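## Task

Job GT-3115 halted before its first step. Carry out steps 1 to 7 and then stop. (1) Take sample plate T46 from transfer station S1 to any free deck position and press START at LH. (2) Take T46 from the deck into TC's block, latch TC's lid and press BEGIN. (3) Take T46 out of TC's block to any free deck position and press LH's START; this run uses both plates. (4) Put PCR plate M95 from D3 into TC's block, latch the lid and press BEGIN. (5) Return T46 from the deck to S1. (6) Take M95 out of TC's block to any free deck position, latch TC's lid and press LH's START; if this run is valid, the gel run begins on its own. (7) Once the display on gel base GB shows blue, carry the cassette from GB to the glass tray in gel imager IM's drawer, with the same face up, centred, and its long axis along the rectangle framed by the four corner marks, then push the drawer fully shut. Do not touch a run's plates or start the next run until that run has ended. A run is only valid if every plate it uses is seated and the run before it was valid; runs may be redone. Every plate you move must finish seated: flat within its locators, with well A1 at the corner marked A1. TC, GB and IM are loose: each must finish within about a finger's width of its starting place, upright and barely rotated. Nothing may rely on the robot holding it at the end; release everything and move the grippers away.

## Robot and tools

ROBOT. Two FANUC CRX arms, left_arm and right_arm, each with a Robotiq 140 mm two-finger gripper. Shared scene frame: origin on the table top between the arms, +z up, +x out over the table, left_arm on the +y side. Bases: left_arm at (+0.016, +0.418, 0) m, right_arm at (-0.065, -0.341, 0) m, both facing +x. The fingers point along the gripper's +z axis and close along its y axis. end_effector_position is the point between the pads when closed; fingertips extend about 33 mm past it when closed, 9 mm when open, and move about 24 mm further out while closing, so keep clearance above surfaces. The idle arm may be parked out of the way.

STATIONS. D1-D3 are the handler's deck slots (D1 leftmost facing the handler). LH panel sits in front of TC's panel; START is the left of its two buttons and works only while LH's lamp is green. The handler's strip is green during a run and red if its head is obstructed; after LH's lamp also goes red, START parks the head. TC: lower its hand lid gently, never drop it. BEGIN is the leftmost key on the bottom row and needs a green lamp plus a latched lid (lid fully down AND handle down on its stop). To latch, swing the handle fully up and back down onto its stop while keeping hold. TC's lamp is blue only while running. GB: small light red with a cassette docked, green during the gel run; display green while running, blue when done. Tabs grip the far end of the cassette, so lift the near end first; the free hand can steady GB. On labelled items, A1 is at the labelled short end, in the corner opposite the labelled long side. Loose objects may occasionally get nudged.

execute_actions(actions): a list of actions; each action is a table of up to 15 rows, each row lasting 1/30 s, and a short table repeats its last row to fill 15 steps. Each row is 18 numbers in [-1, 1]: left dx, dy, dz, rx, ry, rz, gripper position, force_limit, speed, then the same nine for right. dx..rz are offsets (not poses) from that gripper's measured pose at the start of the action (for a call's first action, the last reported pose), in the gripper's own axes; every row counts from that same start. Scale: 1.0 = 0.6 m or 180 degrees; rx, ry, rz form one rotation vector. Gripper numbers are absolute: position +1 = open 140 mm, about -0.8 = pads touching, -1 = close until blocked; force_limit -1/0/+1 = about 14/60/107 N; speed -1/0/+1 = about 30/140/250 mm/s. Each control step clips the commanded pose to 70 mm and 16 degrees from the measured pose, and after an action the arm stops at its last clipped pose, so long travel needs further actions. An empty list just returns state and images. To leave a gripper unchanged, repeat its last three numbers (0 is a real command). To hold an arm still, send the offset back to its wanted pose in the first call, then zeros.

move(target, speed, stop_force, blocking): target is one 18-number row; its offsets are from the pose in the latest result that shows one, gripper axes. Straight paths, 0.5-10 s, ending together; no obstacle avoidance. speed 0.002-0.5 m/s (default 0.25), turning up to twice that in rad/s. stop_force 20-80 N, one value for both arms, ends an arm's path when push against its motion rises that much; the arm backs up two steps and holds. Use it slowly, not while the gripper rotates, and omit it when lifting off something. Not allowed before 0.2 s of scene time or with blocking=false. blocking=false returns after 0.5 s; then use wait(0) or stop before other motion commands. The move: line reports done, off_target, moving, held, fault or contact, plus limits=paced or held.

wait(seconds 0-10) lets the scene run. stop brakes a running move. zoom_image(camera, region [x0,y0,x1,y1], at most 504x504 px) enlarges part of cam_high (504x504), cam_left_wrist or cam_right_wrist (616x616 fisheye). read_manual(section "licences") shows licence text. finished_scene(scene) ends the current scene by its number, irreversibly.

RESULTS. State line gives each gripper's position (m) and quat wxyz in the scene frame, less exact at long reach. Hand target lines show what the controller now drives toward; pose unreachable means a clearance check altered a command. object_status: 0 moving, 1 stopped while opening, 2 stopped while closing (holding), 3 reached target or pads met. Grip with -1 and check for 2; to squeeze harder, raise force_limit and switch position between -1 and -0.98. position_measured counts run 3 (open) to 230 (pads meet). MOTOR HOT warns of heat; OVER-TEMPERATURE FAULT brakes the arm.

AVOID. The arms are stiff: a few mm past firm contact can trigger a fault, and pressing continues until the hand moves away. A joint reaching its load limit (140 N m for waist, shoulder, elbow; 35.2 N m for the wrist joints, including held weight) or 150 N of outside force stops the arm for 10 s and skips the rest of the call. Do not let the arms collide, drop or slam anything, shove TC/GB/IM, block the handler's head, or knock anything off the table. The robot keeps its last command while you think.

Each tool is called after "Call:" as name([rows], argument=value, ...), one row to a line, values as JSON.

## Session

Call:
execute_actions(actions=[])

Scene clock: 0.00 s.
left_arm: end_effector_position=(+0.2525, +0.4211, +0.3207) position_measured=3 object_status=3 end_effector_quat_wxyz=(+0.244, -0.509, +0.751, +0.343) | right_arm: end_effector_position=(+0.5626, -0.4696, +0.2886) position_measured=3 object_status=3 end_effector_quat_wxyz=(+0.232, +0.309, +0.920, -0.065)
Joint positions: left_arm=[-0.616 -0.237 -0.091 -0.832 -2.112 -0.065] | right_arm=[ 0.17   0.105  0.022  0.368 -1.152 -2.491]
Joint velocities: left_arm=[-0.     0.     0.     0.001 -0.    -0.   ] | right_arm=[ 0.    -0.     0.     0.    -0.     0.001]
Hand target (left_arm): +0.253, +0.421, +0.321; +0.244, -0.509, +0.751, +0.343
Hand target (right_arm): +0.563, -0.470, +0.289; +0.232, +0.309, +0.920, -0.065
camera_calibration (this result's frames):
cam_left_wrist: T_world_to_cam=[[-0.979057, 0.177101, 0.100412, 0.146109], [0.143616, 0.251224, 0.957215, -0.440768], [0.144298, 0.951589, -0.271397, -0.170322], [0, 0, 0, 1]] pos_world=[0.230927, 0.246932, 0.361014]
cam_right_wrist: T_world_to_cam=[[0.691143, 0.720369, 0.058218, -0.0636502], [0.440261, -0.48354, 0.756544, -0.690683], [0.573142, -0.497249, -0.651346, -0.183638], [0, 0, 0, 1]] pos_world=[0.453323, -0.379436, 0.406626]

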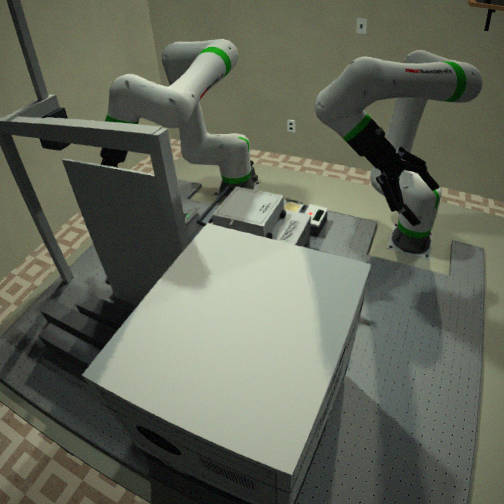

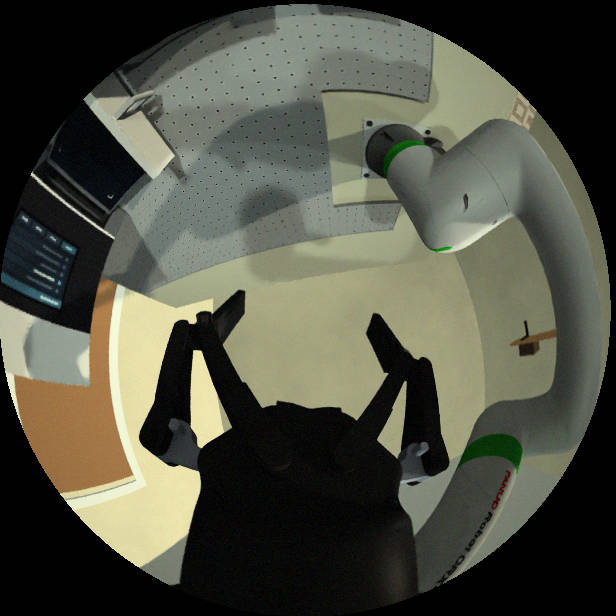

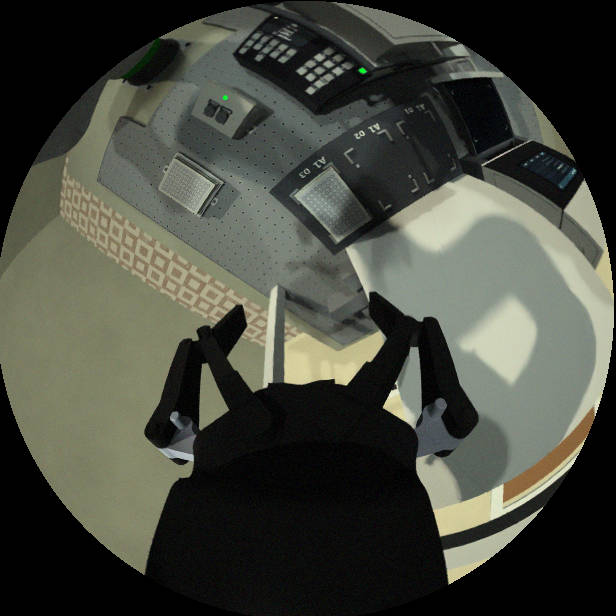

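Call:
zoom_image(camera="cam_right_wrist", region=[140, 130, 260, 230])

Call:
zoom_image(camera="cam_right_wrist", region=[260, 80, 480, 260])

Call:
zoom_image(camera="cam_high", region=[170, 160, 350, 270])

Region (140, 130, 260, 230) of cam_right_wrist's 616x616 image, scaled by 4.200, with more detail than that image has.

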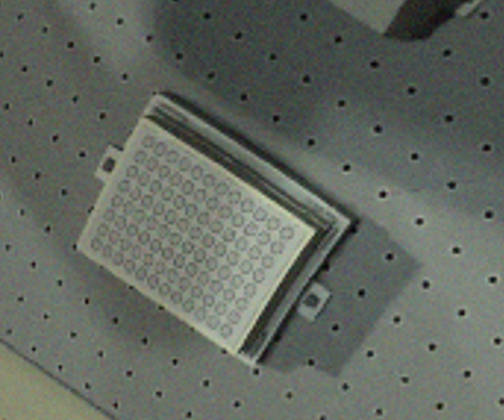

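Region (260, 80, 480, 260) of cam_right_wrist's 616x616 image, scaled by 2.291, with more detail than that image has; it fills the top 412 rows of this view, and the rest is white.

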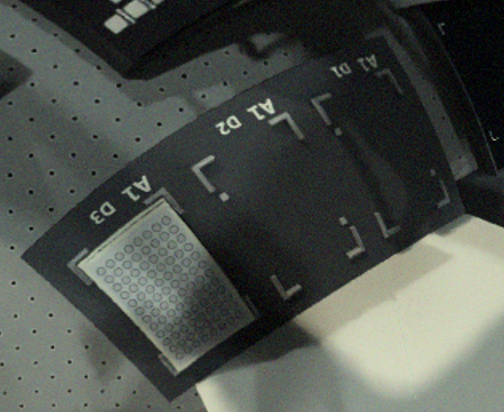

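Region (170, 160, 350, 270) of cam_high's 504x504 image, scaled by 2.800, with more detail than that image has.

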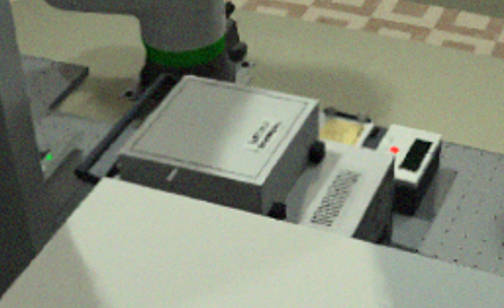

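Call:
move(target=[0.0852,-0.388,-0.0723,0.1192,0.0848,0.1769,1,0,0, 0.2748,-0.3389,-0.0224,-0.0425,0.1518,-0.2022,0.36,-0.2,0.3], speed=0.4)

Call:
zoom_image(camera="cam_right_wrist", region=[200, 190, 420, 380])

Scene clock: 2.53 s.
left_arm: end_effector_position=(+0.4503, +0.2997, +0.2507) position_measured=3 object_status=3 end_effector_quat_wxyz=(+0.131, -0.272, +0.935, +0.183) | right_arm: end_effector_position=(+0.3196, -0.5408, +0.2184) position_measured=84 object_status=3 end_effector_quat_wxyz=(-0.001, +0.000, +1.000, -0.001)
Joint positions: left_arm=[-0.356  0.043  0.121 -0.456 -1.649 -0.685] | right_arm=[-0.182 -0.039 -0.086  0.002 -1.525 -1.398]
Joint velocities: left_arm=[0.    0.    0.002 0.    0.001 0.   ] | right_arm=[-0.     0.    -0.001  0.     0.     0.   ]
Hand target (left_arm): +0.450, +0.300, +0.251; +0.131, -0.272, +0.935, +0.183
Hand target (right_arm): +0.320, -0.541, +0.218; -0.001, +0.000, +1.000, -0.001
Off the commanded pose (left_arm): 0.001 m, 0 deg.
Off the commanded pose (right_arm): 0.001 m, 0 deg.
move: done
camera_calibration (this result's frames):
cam_left_wrist: T_world_to_cam=[[-0.68435, 0.711706, 0.158554, 0.0607203], [0.562063, 0.376382, 0.736493, -0.542269], [0.464489, 0.593137, -0.657601, -0.0422896], [0, 0, 0, 1]] pos_world=[0.365986, 0.185969, 0.36194]
cam_right_wrist: T_world_to_cam=[[0.124754, 0.991789, -0.0281112, 0.506286], [0.923229, -0.105659, 0.369438, -0.430457], [0.363434, -0.0720419, -0.92883, 0.232091], [0, 0, 0, 1]] pos_world=[0.249899, -0.530891, 0.388832]

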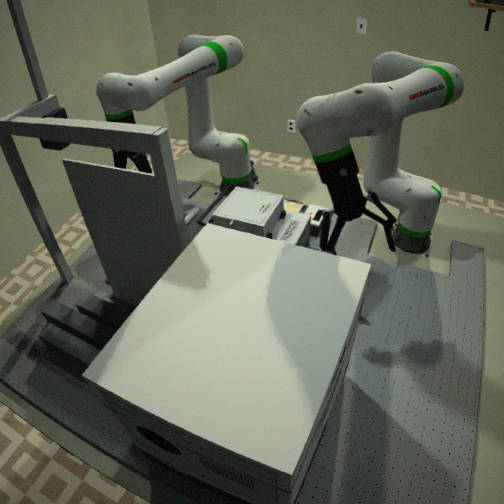

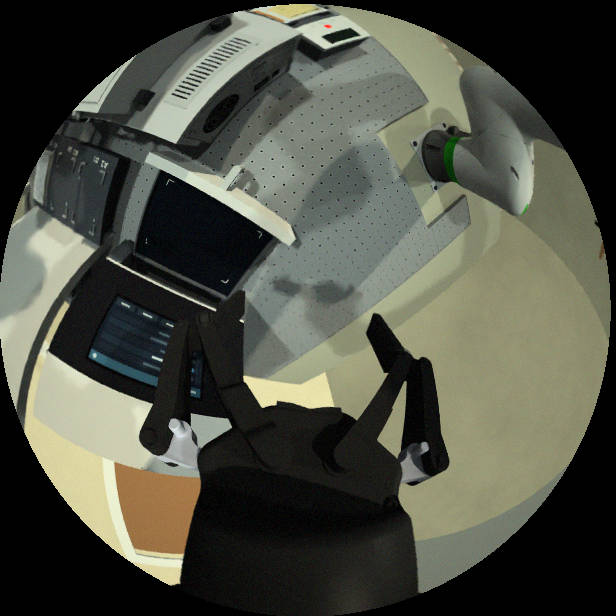

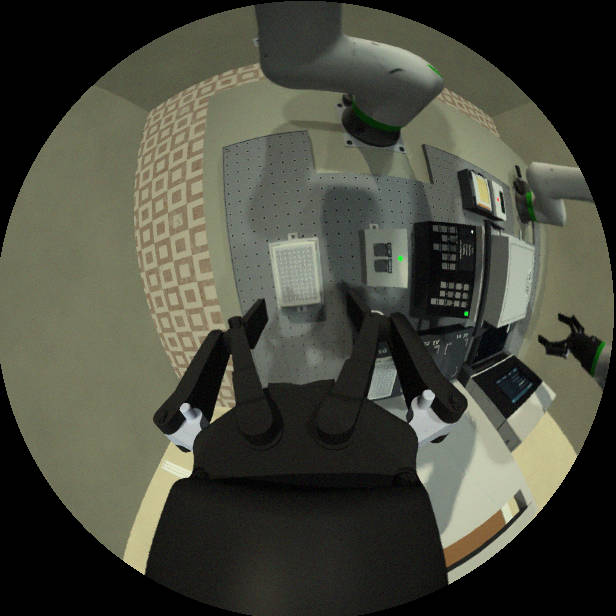

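Region (200, 190, 420, 380) of cam_right_wrist's 616x616 image, scaled by 2.291, with more detail than that image has; it fills the top 435 rows of this view, and the rest is white.

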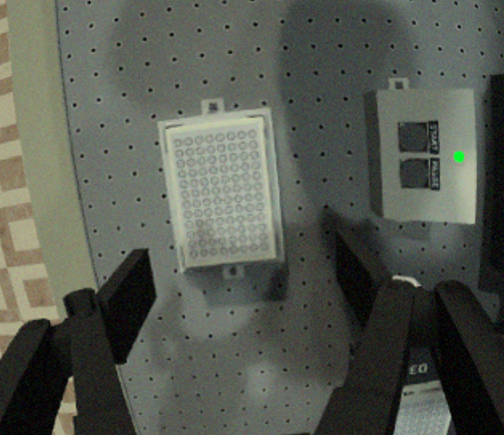

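Call:
zoom_image(camera="cam_right_wrist", region=[250, 225, 340, 320])

Region (250, 225, 340, 320) of cam_right_wrist's 616x616 image, scaled by 5.305, with more detail than that image has; it fills the left 477 columns of this view, and the rest is white.

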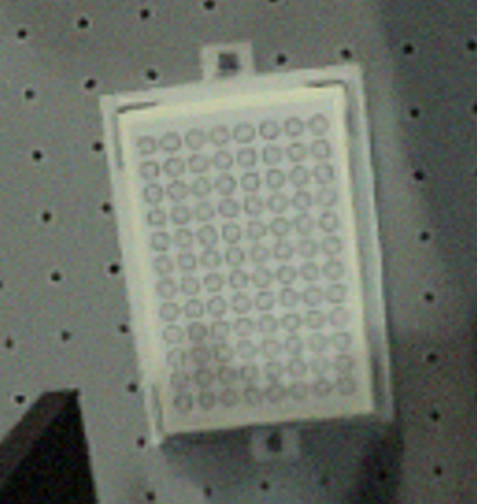

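Call:
move(target=[0,0,0,0.1192,0.0848,0.1769,1,0,0, 0.0177,-0.0427,0.222,0,0,0,0.36,-0.2,0.3], speed=0.4)

Call:
zoom_image(camera="cam_right_wrist", region=[220, 200, 400, 380])

Scene clock: 5.13 s.
left_arm: end_effector_position=(+0.4505, +0.2994, +0.2510) position_measured=3 object_status=3 end_effector_quat_wxyz=(+0.001, +0.000, +1.000, +0.001) | right_arm: end_effector_position=(+0.3089, -0.5662, +0.0851) position_measured=84 object_status=3 end_effector_quat_wxyz=(-0.001, -0.000, +1.000, -0.001)
Joint positions: left_arm=[ 0.024  0.001  0.031 -0.002 -1.598 -1.596] | right_arm=[-0.247  0.037 -0.328  0.002 -1.207 -1.332]
Joint velocities: left_arm=[ 0.     0.001  0.     0.001 -0.002 -0.   ] | right_arm=[-0.     0.001  0.001  0.    -0.    -0.   ]
Hand target (left_arm): +0.451, +0.299, +0.251; +0.001, +0.000, +1.000, +0.001
Hand target (right_arm): +0.309, -0.566, +0.085; -0.001, -0.000, +1.000, -0.001
Off the commanded pose (left_arm): 0.000 m, 0 deg.
Off the commanded pose (right_arm): 0.000 m, 0 deg.
move: done
camera_calibration (this result's frames):
cam_left_wrist: T_world_to_cam=[[-0.175901, 0.983048, -0.0517249, -0.196467], [0.886457, 0.181029, 0.425937, -0.552183], [0.42808, 0.0290707, -0.903273, 0.204957], [0, 0, 0, 1]] pos_world=[0.36719, 0.287139, 0.410165]
cam_right_wrist: T_world_to_cam=[[0.123738, 0.991923, -0.0279052, 0.529439], [0.923395, -0.104801, 0.369266, -0.373543], [0.363359, -0.0714598, -0.928904, 0.110747], [0, 0, 0, 1]] pos_world=[0.239176, -0.556396, 0.255584]

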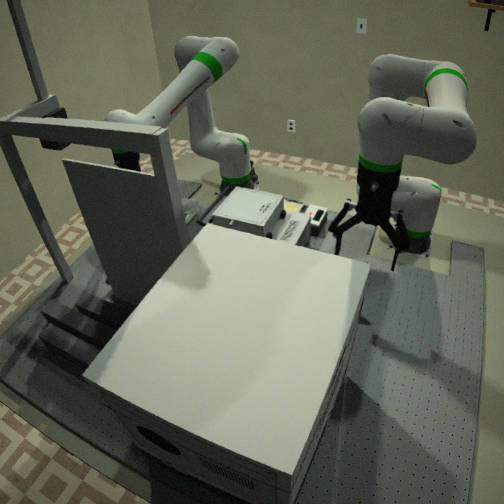

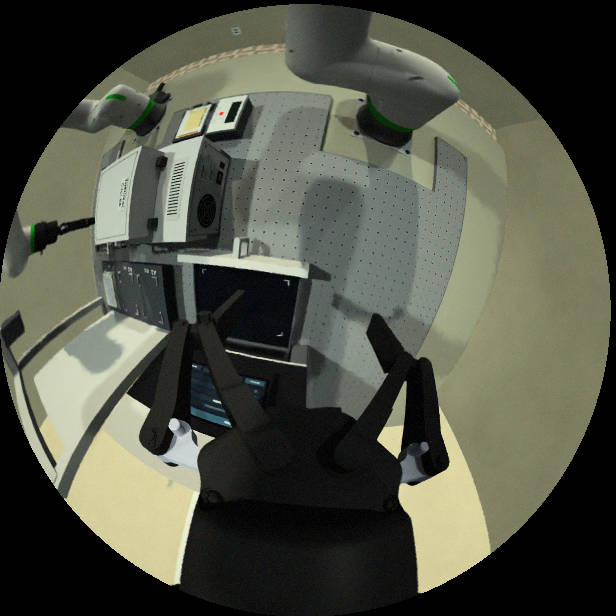

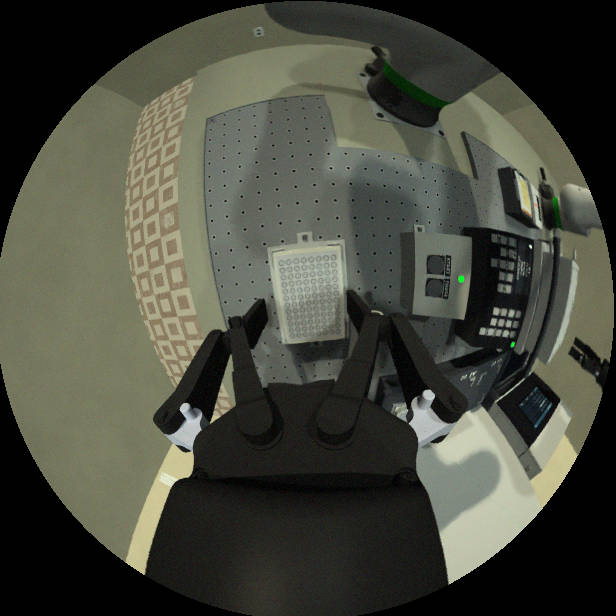

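Region (220, 200, 400, 380) of cam_right_wrist's 616x616 image, scaled by 2.800, with more detail than that image has.

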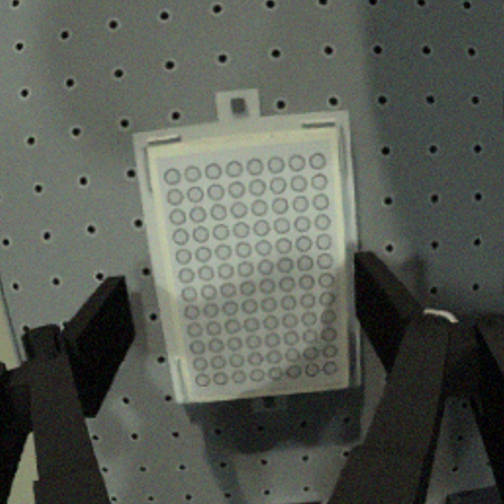

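Call:
move(target=[0,0,0,0,0,0,1,0,0, -0.001,0.001,0.045,0,0,0,0.32,-0.2,0.3], speed=0.1)

Call:
move(target=[0,0,0,0,0,0,1,0,0, 0,0,0.03,0,0,0,0.32,-0.2,0.3], speed=0.008, stop_force=20)

Call:
zoom_image(camera="cam_right_wrist", region=[220, 200, 400, 380])

Scene clock: 6.43 s.
left_arm: end_effector_position=(+0.4505, +0.2994, +0.2510) position_measured=3 object_status=3 end_effector_quat_wxyz=(+0.001, +0.000, +1.000, +0.001) | right_arm: end_effector_position=(+0.3095, -0.5655, +0.0582) position_measured=89 object_status=3 end_effector_quat_wxyz=(-0.001, -0.001, +1.000, -0.001)
Joint positions: left_arm=[ 0.024  0.001  0.031 -0.002 -1.598 -1.596] | right_arm=[-0.246  0.064 -0.367  0.002 -1.14  -1.334]
Joint velocities: left_arm=[ 0.    -0.    -0.001 -0.     0.001 -0.   ] | right_arm=[-0.     0.001 -0.002 -0.001  0.001 -0.   ]
Hand target (left_arm): +0.450, +0.299, +0.251; +0.001, +0.000, +1.000, +0.001
Hand target (right_arm): +0.309, -0.565, +0.058; -0.001, -0.000, +1.000, -0.001
Off the commanded pose (left_arm): 0.000 m, 0 deg.
Off the commanded pose (right_arm): 0.000 m, 0 deg.
move: done
camera_calibration (this result's frames):
cam_left_wrist: T_world_to_cam=[[-0.175907, 0.983047, -0.0517204, -0.196478], [0.886481, 0.181034, 0.425885, -0.552182], [0.428029, 0.0290671, -0.903298, 0.204963], [0, 0, 0, 1]] pos_world=[0.367206, 0.287153, 0.410147]
cam_right_wrist: T_world_to_cam=[[0.123459, 0.991955, -0.0279799, 0.528115], [0.923373, -0.104504, 0.369407, -0.363958], [0.363511, -0.0714425, -0.928847, 0.0855177], [0, 0, 0, 1]] pos_world=[0.239782, -0.555792, 0.228658]

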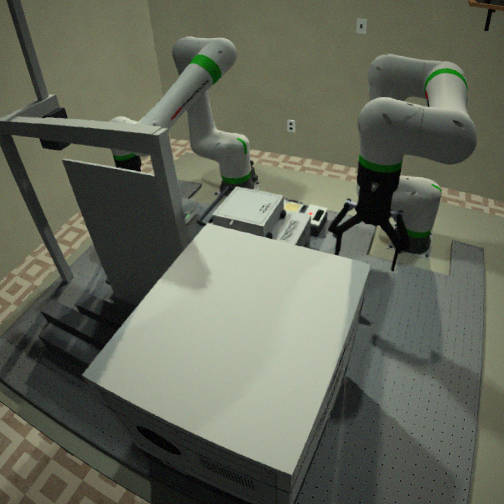

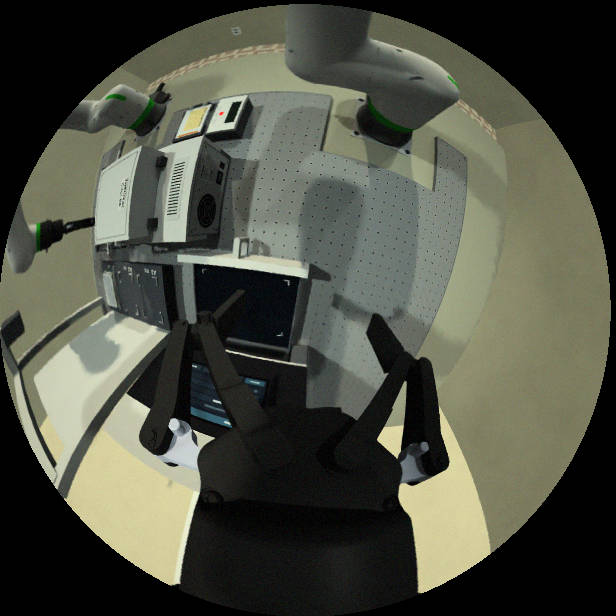

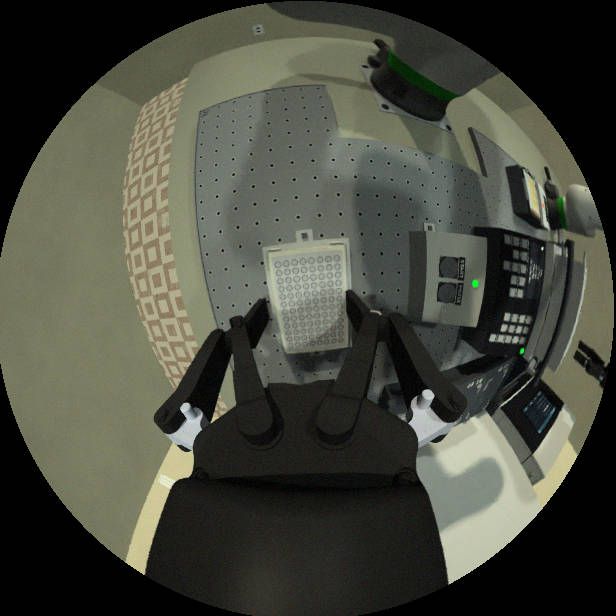

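Scene clock: 16.70 s.
left_arm: end_effector_position=(+0.4505, +0.2994, +0.2510) position_measured=3 object_status=3 end_effector_quat_wxyz=(+0.001, +0.000, +1.000, +0.001) | right_arm: end_effector_position=(+0.3095, -0.5659, +0.0621) position_measured=89 object_status=3 end_effector_quat_wxyz=(+0.000, -0.001, +1.000, -0.002)
Joint positions: left_arm=[ 0.024  0.001  0.031 -0.002 -1.598 -1.596] | right_arm=[-0.246  0.058 -0.363  0.003 -1.148 -1.334]
Joint velocities: left_arm=[ 0.     0.     0.    -0.001 -0.001 -0.001] | right_arm=[-0.    -0.    -0.001 -0.    -0.    -0.   ]
Hand target (left_arm): +0.451, +0.299, +0.251; +0.001, +0.000, +1.000, +0.001
Hand target (right_arm): +0.310, -0.566, +0.062; +0.000, -0.001, +1.000, -0.002
Off the commanded pose (left_arm): 0.000 m, 0 deg.
Off the commanded pose (right_arm): 0.022 m, 0 deg.
FORCE FAULT: contact force on the right arm reached its limit, and that arm stopped for 10 seconds. The contact can be on any part of that arm, not only on its tool. That time counts as 19 of the actions that you can send in this scene. That arm's remaining commands of this call were not run. That arm holds still and accepts commands again. Move the arm away from the contact; if what it grips holds it there, let go first. Pushing or pulling that hard again can fault the arm again.
move: fault (right_arm; stop_force had ended the path)
camera_calibration (this result's frames):
cam_left_wrist: T_world_to_cam=[[-0.175907, 0.983047, -0.0517204, -0.196477], [0.886481, 0.181034, 0.425885, -0.552182], [0.428028, 0.0290672, -0.903298, 0.204963], [0, 0, 0, 1]] pos_world=[0.367206, 0.287153, 0.410147]
cam_right_wrist: T_world_to_cam=[[0.123027, 0.991971, -0.0292782, 0.528843], [0.92284, -0.103502, 0.371018, -0.364812], [0.365009, -0.0726643, -0.928164, 0.0878427], [0, 0, 0, 1]] pos_world=[0.239537, -0.555973, 0.232368]

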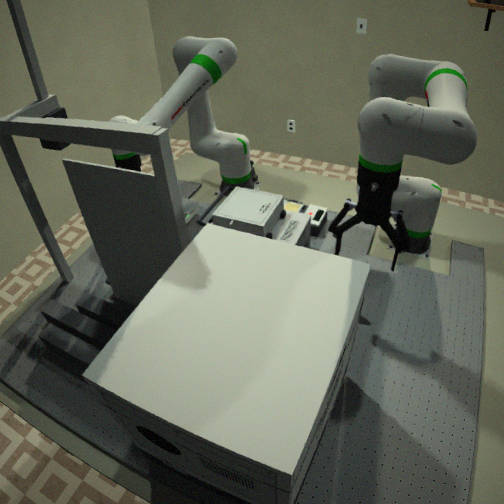

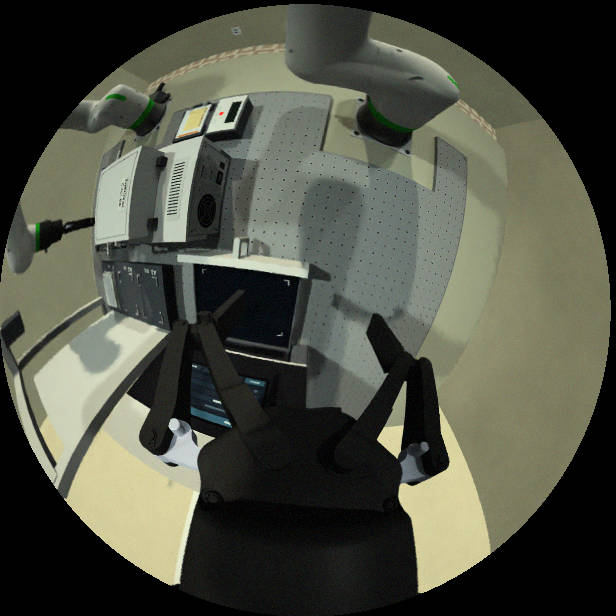

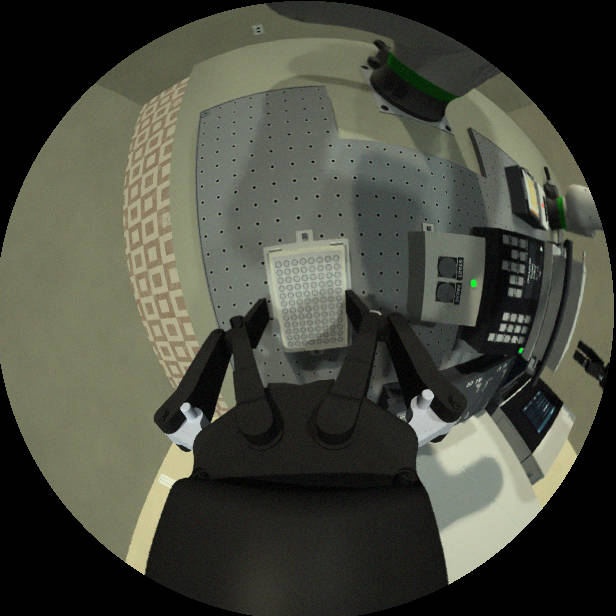

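Region (220, 200, 400, 380) of cam_right_wrist's 616x616 image, scaled by 2.800, with more detail than that image has.

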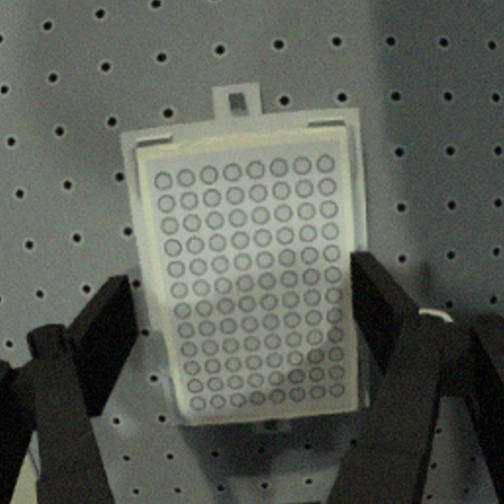

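Call:
move(target=[0,0,0,0,0,0,1,0,0, 0,0.0113,-0.006,0,0,0,0.34,-0.2,0.3], speed=0.03)

Call:
zoom_image(camera="cam_right_wrist", region=[220, 200, 400, 380])

Scene clock: 17.60 s.
left_arm: end_effector_position=(+0.4505, +0.2994, +0.2510) position_measured=3 object_status=3 end_effector_quat_wxyz=(+0.001, +0.000, +1.000, +0.001) | right_arm: end_effector_position=(+0.3095, -0.5592, +0.0657) position_measured=86 object_status=3 end_effector_quat_wxyz=(+0.000, -0.001, +1.000, -0.002)
Joint positions: left_arm=[ 0.024  0.001  0.031 -0.002 -1.598 -1.596] | right_arm=[-0.23   0.046 -0.367  0.003 -1.156 -1.35 ]
Joint velocities: left_arm=[-0.     0.    -0.001  0.001 -0.001 -0.   ] | right_arm=[ 0.     0.     0.    -0.001  0.    -0.   ]
Hand target (left_arm): +0.451, +0.299, +0.251; +0.001, +0.000, +1.000, +0.001
Hand target (right_arm): +0.310, -0.559, +0.066; +0.000, -0.001, +1.000, -0.002
Off the commanded pose (left_arm): 0.000 m, 0 deg.
Off the commanded pose (right_arm): 0.000 m, 0 deg.
move: done
camera_calibration (this result's frames):
cam_left_wrist: T_world_to_cam=[[-0.175907, 0.983047, -0.0517203, -0.196478], [0.886481, 0.181034, 0.425885, -0.552182], [0.428029, 0.0290672, -0.903298, 0.204963], [0, 0, 0, 1]] pos_world=[0.367206, 0.287153, 0.410147]
cam_right_wrist: T_world_to_cam=[[0.123063, 0.991967, -0.029276, 0.522204], [0.92282, -0.103534, 0.371058, -0.365461], [0.365047, -0.0726802, -0.928148, 0.091654], [0, 0, 0, 1]] pos_world=[0.239533, -0.549186, 0.235964]

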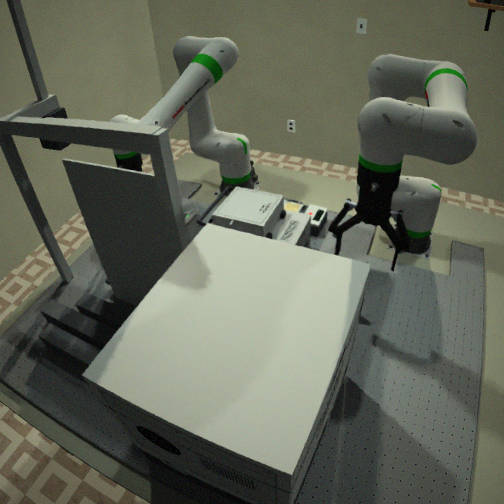

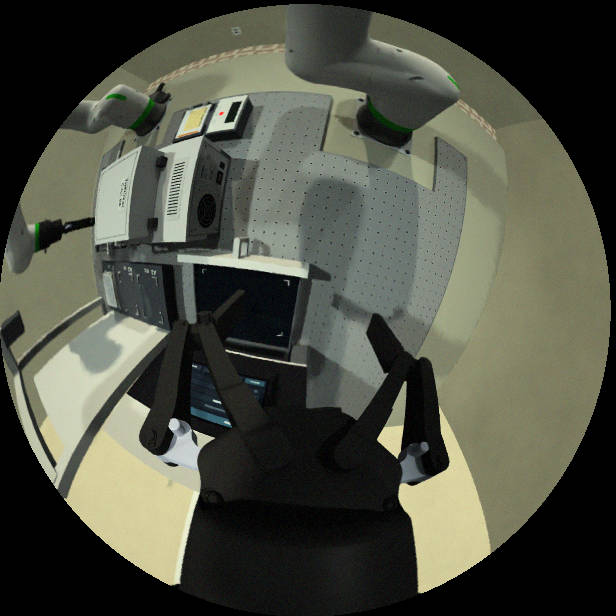

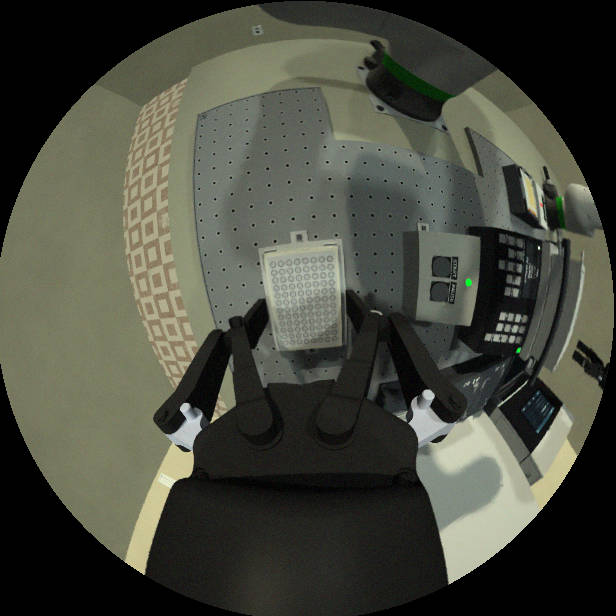

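Region (220, 200, 400, 380) of cam_right_wrist's 616x616 image, scaled by 2.800, with more detail than that image has.

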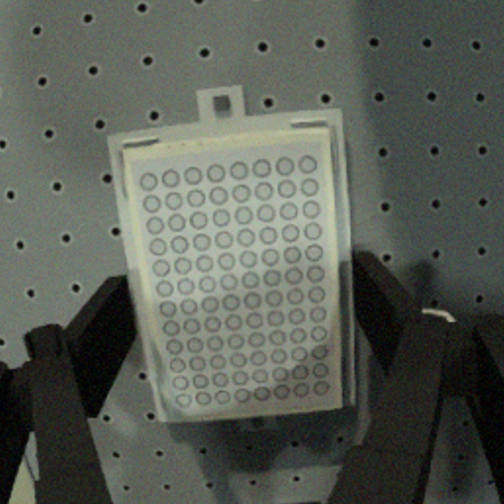

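Call:
move(target=[0,0,0,0,0,0,1,0,0, 0,-0.002,0.0192,0,0,0,0.34,-0.2,0.3], speed=0.012, stop_force=20)

Call:
execute_actions([
  [[0,0,0,0,0,0,1,0,0, 0,0,0,0,0,0,-1,-0.2,-0.4]],
])

Call:
zoom_image(camera="cam_right_wrist", region=[220, 200, 400, 380])

Scene clock: 19.07 s.
left_arm: end_effector_position=(+0.4505, +0.2994, +0.2510) position_measured=3 object_status=3 end_effector_quat_wxyz=(+0.001, +0.000, +1.000, +0.001) | right_arm: end_effector_position=(+0.3095, -0.5604, +0.0541) position_measured=86 object_status=3 end_effector_quat_wxyz=(+0.000, -0.001, +1.000, -0.002)
Joint positions: left_arm=[ 0.024  0.001  0.031 -0.002 -1.598 -1.596] | right_arm=[-0.233  0.06  -0.382  0.003 -1.127 -1.347]
Joint velocities: left_arm=[-0.    -0.     0.    -0.    -0.001  0.001] | right_arm=[-0.    -0.    -0.003  0.001 -0.     0.   ]
Hand target (left_arm): +0.451, +0.299, +0.251; +0.001, +0.000, +1.000, +0.001
Hand target (right_arm): +0.310, -0.560, +0.054; +0.000, -0.001, +1.000, -0.002
Off the commanded pose (left_arm): 0.000 m, 0 deg.
Off the commanded pose (right_arm): 0.000 m, 0 deg.
move: done
camera_calibration (this result's frames):
cam_left_wrist: T_world_to_cam=[[-0.175907, 0.983047, -0.0517203, -0.196478], [0.886481, 0.181034, 0.425885, -0.552182], [0.428028, 0.0290671, -0.903298, 0.204963], [0, 0, 0, 1]] pos_world=[0.367206, 0.287153, 0.410147]
cam_right_wrist: T_world_to_cam=[[0.122977, 0.991979, -0.0292392, 0.523078], [0.922826, -0.103467, 0.37106, -0.361288], [0.365059, -0.0726147, -0.928148, 0.0808997], [0, 0, 0, 1]] pos_world=[0.239546, -0.550389, 0.224441]

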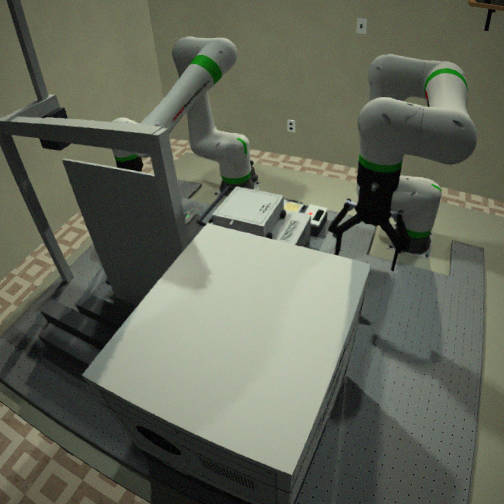

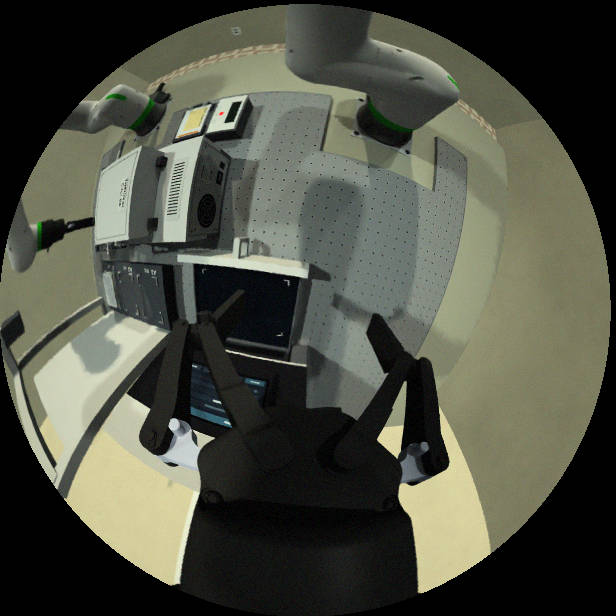

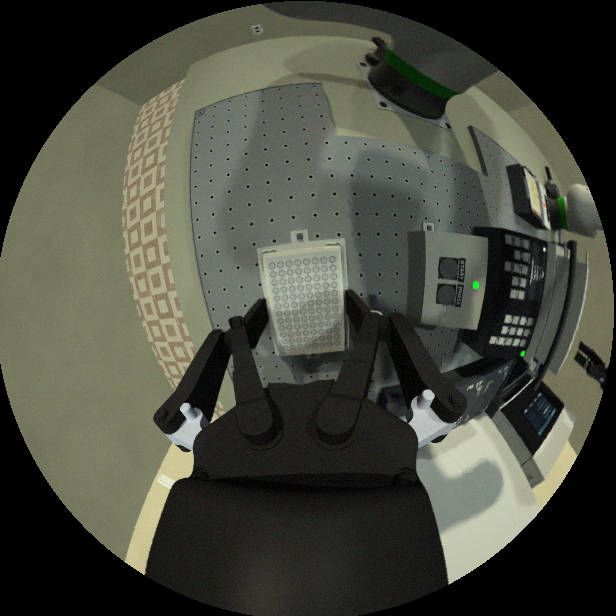

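Scene clock: 19.57 s.
left_arm: end_effector_position=(+0.4505, +0.2994, +0.2510) position_measured=3 object_status=3 end_effector_quat_wxyz=(+0.001, +0.000, +1.000, +0.001) | right_arm: end_effector_position=(+0.3096, -0.5603, +0.0542) position_measured=108 object_status=2 end_effector_quat_wxyz=(+0.000, -0.001, +1.000, -0.002)
Joint positions: left_arm=[ 0.024  0.001  0.031 -0.002 -1.598 -1.596] | right_arm=[-0.233  0.06  -0.382  0.003 -1.127 -1.347]
Joint velocities: left_arm=[ 0.     0.    -0.    -0.     0.001  0.   ] | right_arm=[-0.    -0.    -0.001  0.001 -0.    -0.   ]
Hand target (left_arm): +0.451, +0.299, +0.251; +0.001, +0.000, +1.000, +0.001
Hand target (right_arm): +0.310, -0.560, +0.054; +0.000, -0.001, +1.000, -0.002
Off the commanded pose (left_arm): 0.000 m, 0 deg.
Off the commanded pose (right_arm): 0.000 m, 0 deg.
camera_calibration (this result's frames):
cam_left_wrist: T_world_to_cam=[[-0.175907, 0.983047, -0.0517204, -0.196478], [0.886481, 0.181034, 0.425885, -0.552182], [0.428028, 0.0290671, -0.903298, 0.204963], [0, 0, 0, 1]] pos_world=[0.367206, 0.287153, 0.410147]
cam_right_wrist: T_world_to_cam=[[0.122983, 0.991979, -0.0292041, 0.523061], [0.922791, -0.103479, 0.371146, -0.361308], [0.365147, -0.0725939, -0.928115, 0.080906], [0, 0, 0, 1]] pos_world=[0.239541, -0.55038, 0.224464]

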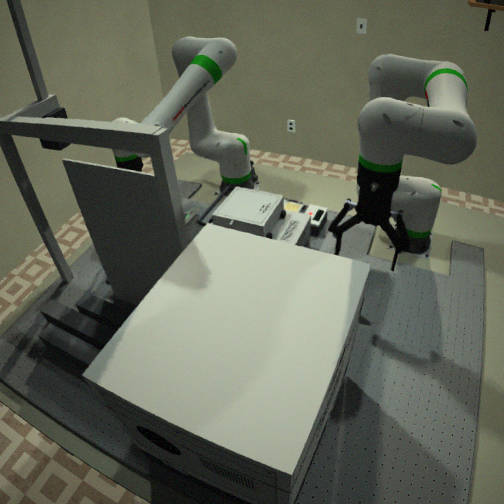

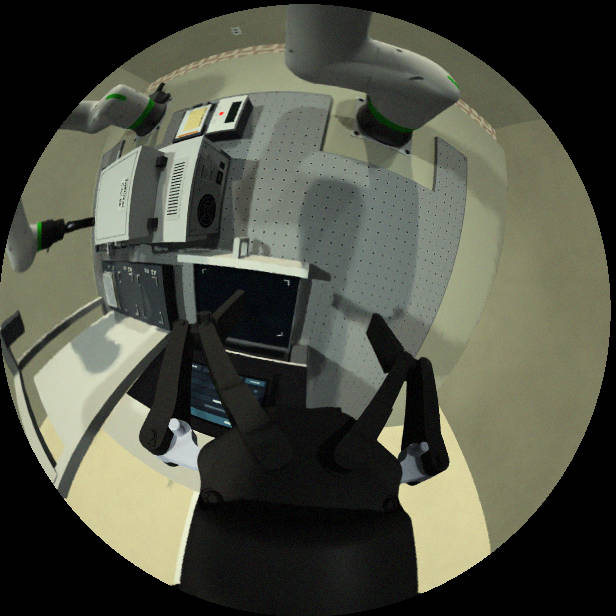

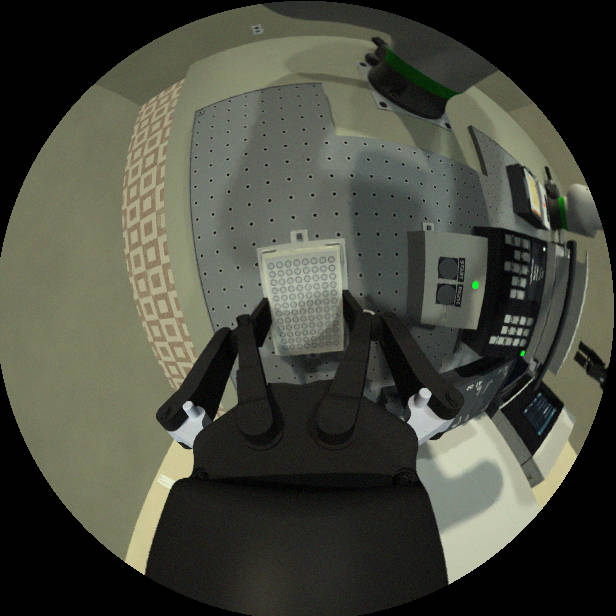

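Region (220, 200, 400, 380) of cam_right_wrist's 616x616 image, scaled by 2.800, with more detail than that image has.

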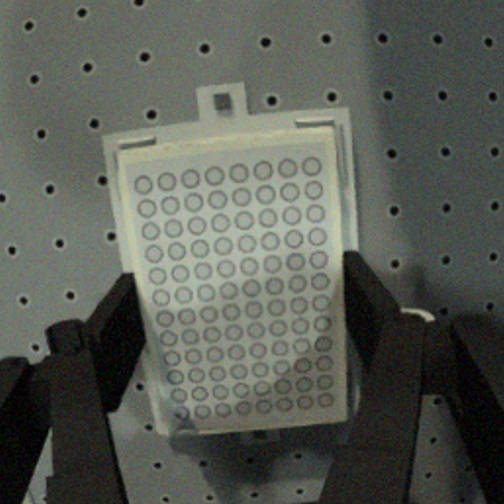

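Call:
move(target=[0,0,0,0,0,0,1,0,0, -0.05,0.05,-0.2,0,0,0,-1,-0.2,-0.4], speed=0.25)

Call:
zoom_image(camera="cam_right_wrist", region=[220, 190, 400, 370])

Call:
zoom_image(camera="cam_left_wrist", region=[40, 170, 160, 270])

Scene clock: 20.63 s.
left_arm: end_effector_position=(+0.4505, +0.2994, +0.2510) position_measured=3 object_status=3 end_effector_quat_wxyz=(+0.001, +0.000, +1.000, +0.001) | right_arm: end_effector_position=(+0.3394, -0.5304, +0.1742) position_measured=109 object_status=2 end_effector_quat_wxyz=(+0.000, -0.000, +1.000, -0.002)
Joint positions: left_arm=[ 0.024  0.001  0.031 -0.002 -1.598 -1.596] | right_arm=[-0.149  0.003 -0.148  0.003 -1.419 -1.43 ]
Joint velocities: left_arm=[ 0.     0.     0.001  0.    -0.001 -0.   ] | right_arm=[ 0.     0.     0.    -0.003 -0.    -0.   ]
Hand target (left_arm): +0.451, +0.299, +0.251; +0.001, +0.000, +1.000, +0.001
Hand target (right_arm): +0.339, -0.530, +0.174; +0.000, -0.000, +1.000, -0.002
Off the commanded pose (left_arm): 0.000 m, 0 deg.
Off the commanded pose (right_arm): 0.000 m, 0 deg.
move: done
camera_calibration (this result's frames):
cam_left_wrist: T_world_to_cam=[[-0.175907, 0.983047, -0.0517204, -0.196477], [0.886481, 0.181034, 0.425885, -0.552182], [0.428029, 0.0290672, -0.903298, 0.204963], [0, 0, 0, 1]] pos_world=[0.367206, 0.287153, 0.410147]
cam_right_wrist: T_world_to_cam=[[0.123899, 0.991856, -0.0295171, 0.492822], [0.922624, -0.104199, 0.371358, -0.430696], [0.365258, -0.073244, -0.928021, 0.183191], [0, 0, 0, 1]] pos_world=[0.269399, -0.520269, 0.344494]

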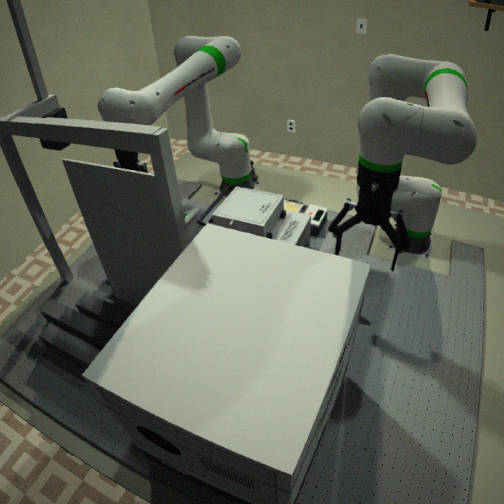

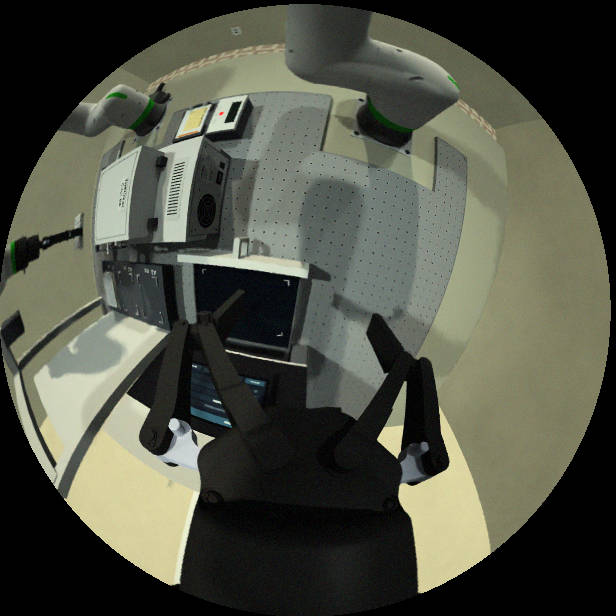

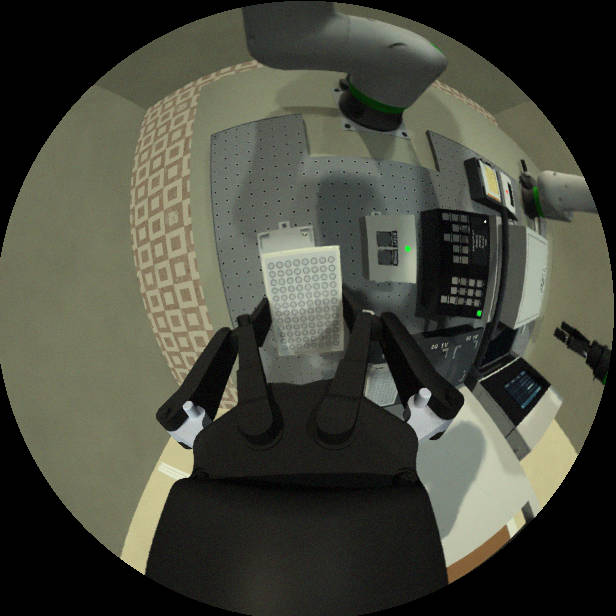

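Region (220, 190, 400, 370) of cam_right_wrist's 616x616 image, scaled by 2.800, with more detail than that image has.

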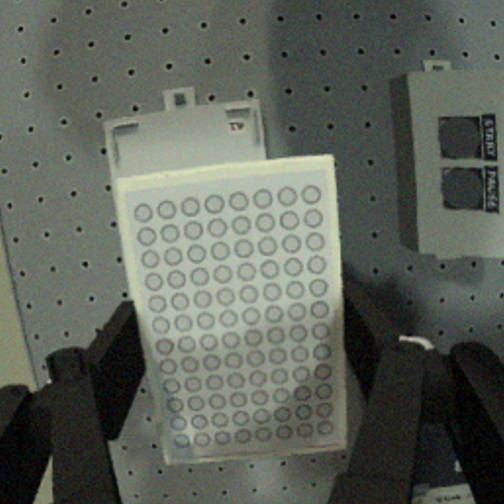

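Region (40, 170, 160, 270) of cam_left_wrist's 616x616 image, scaled by 4.200, with more detail than that image has.

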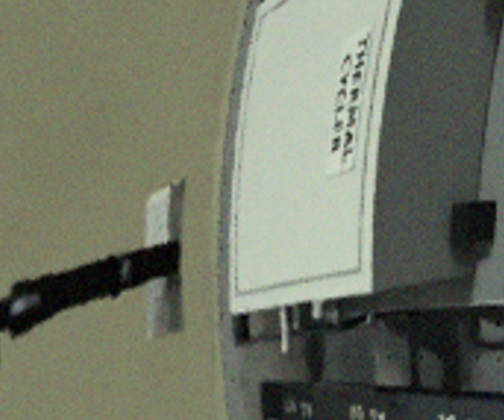

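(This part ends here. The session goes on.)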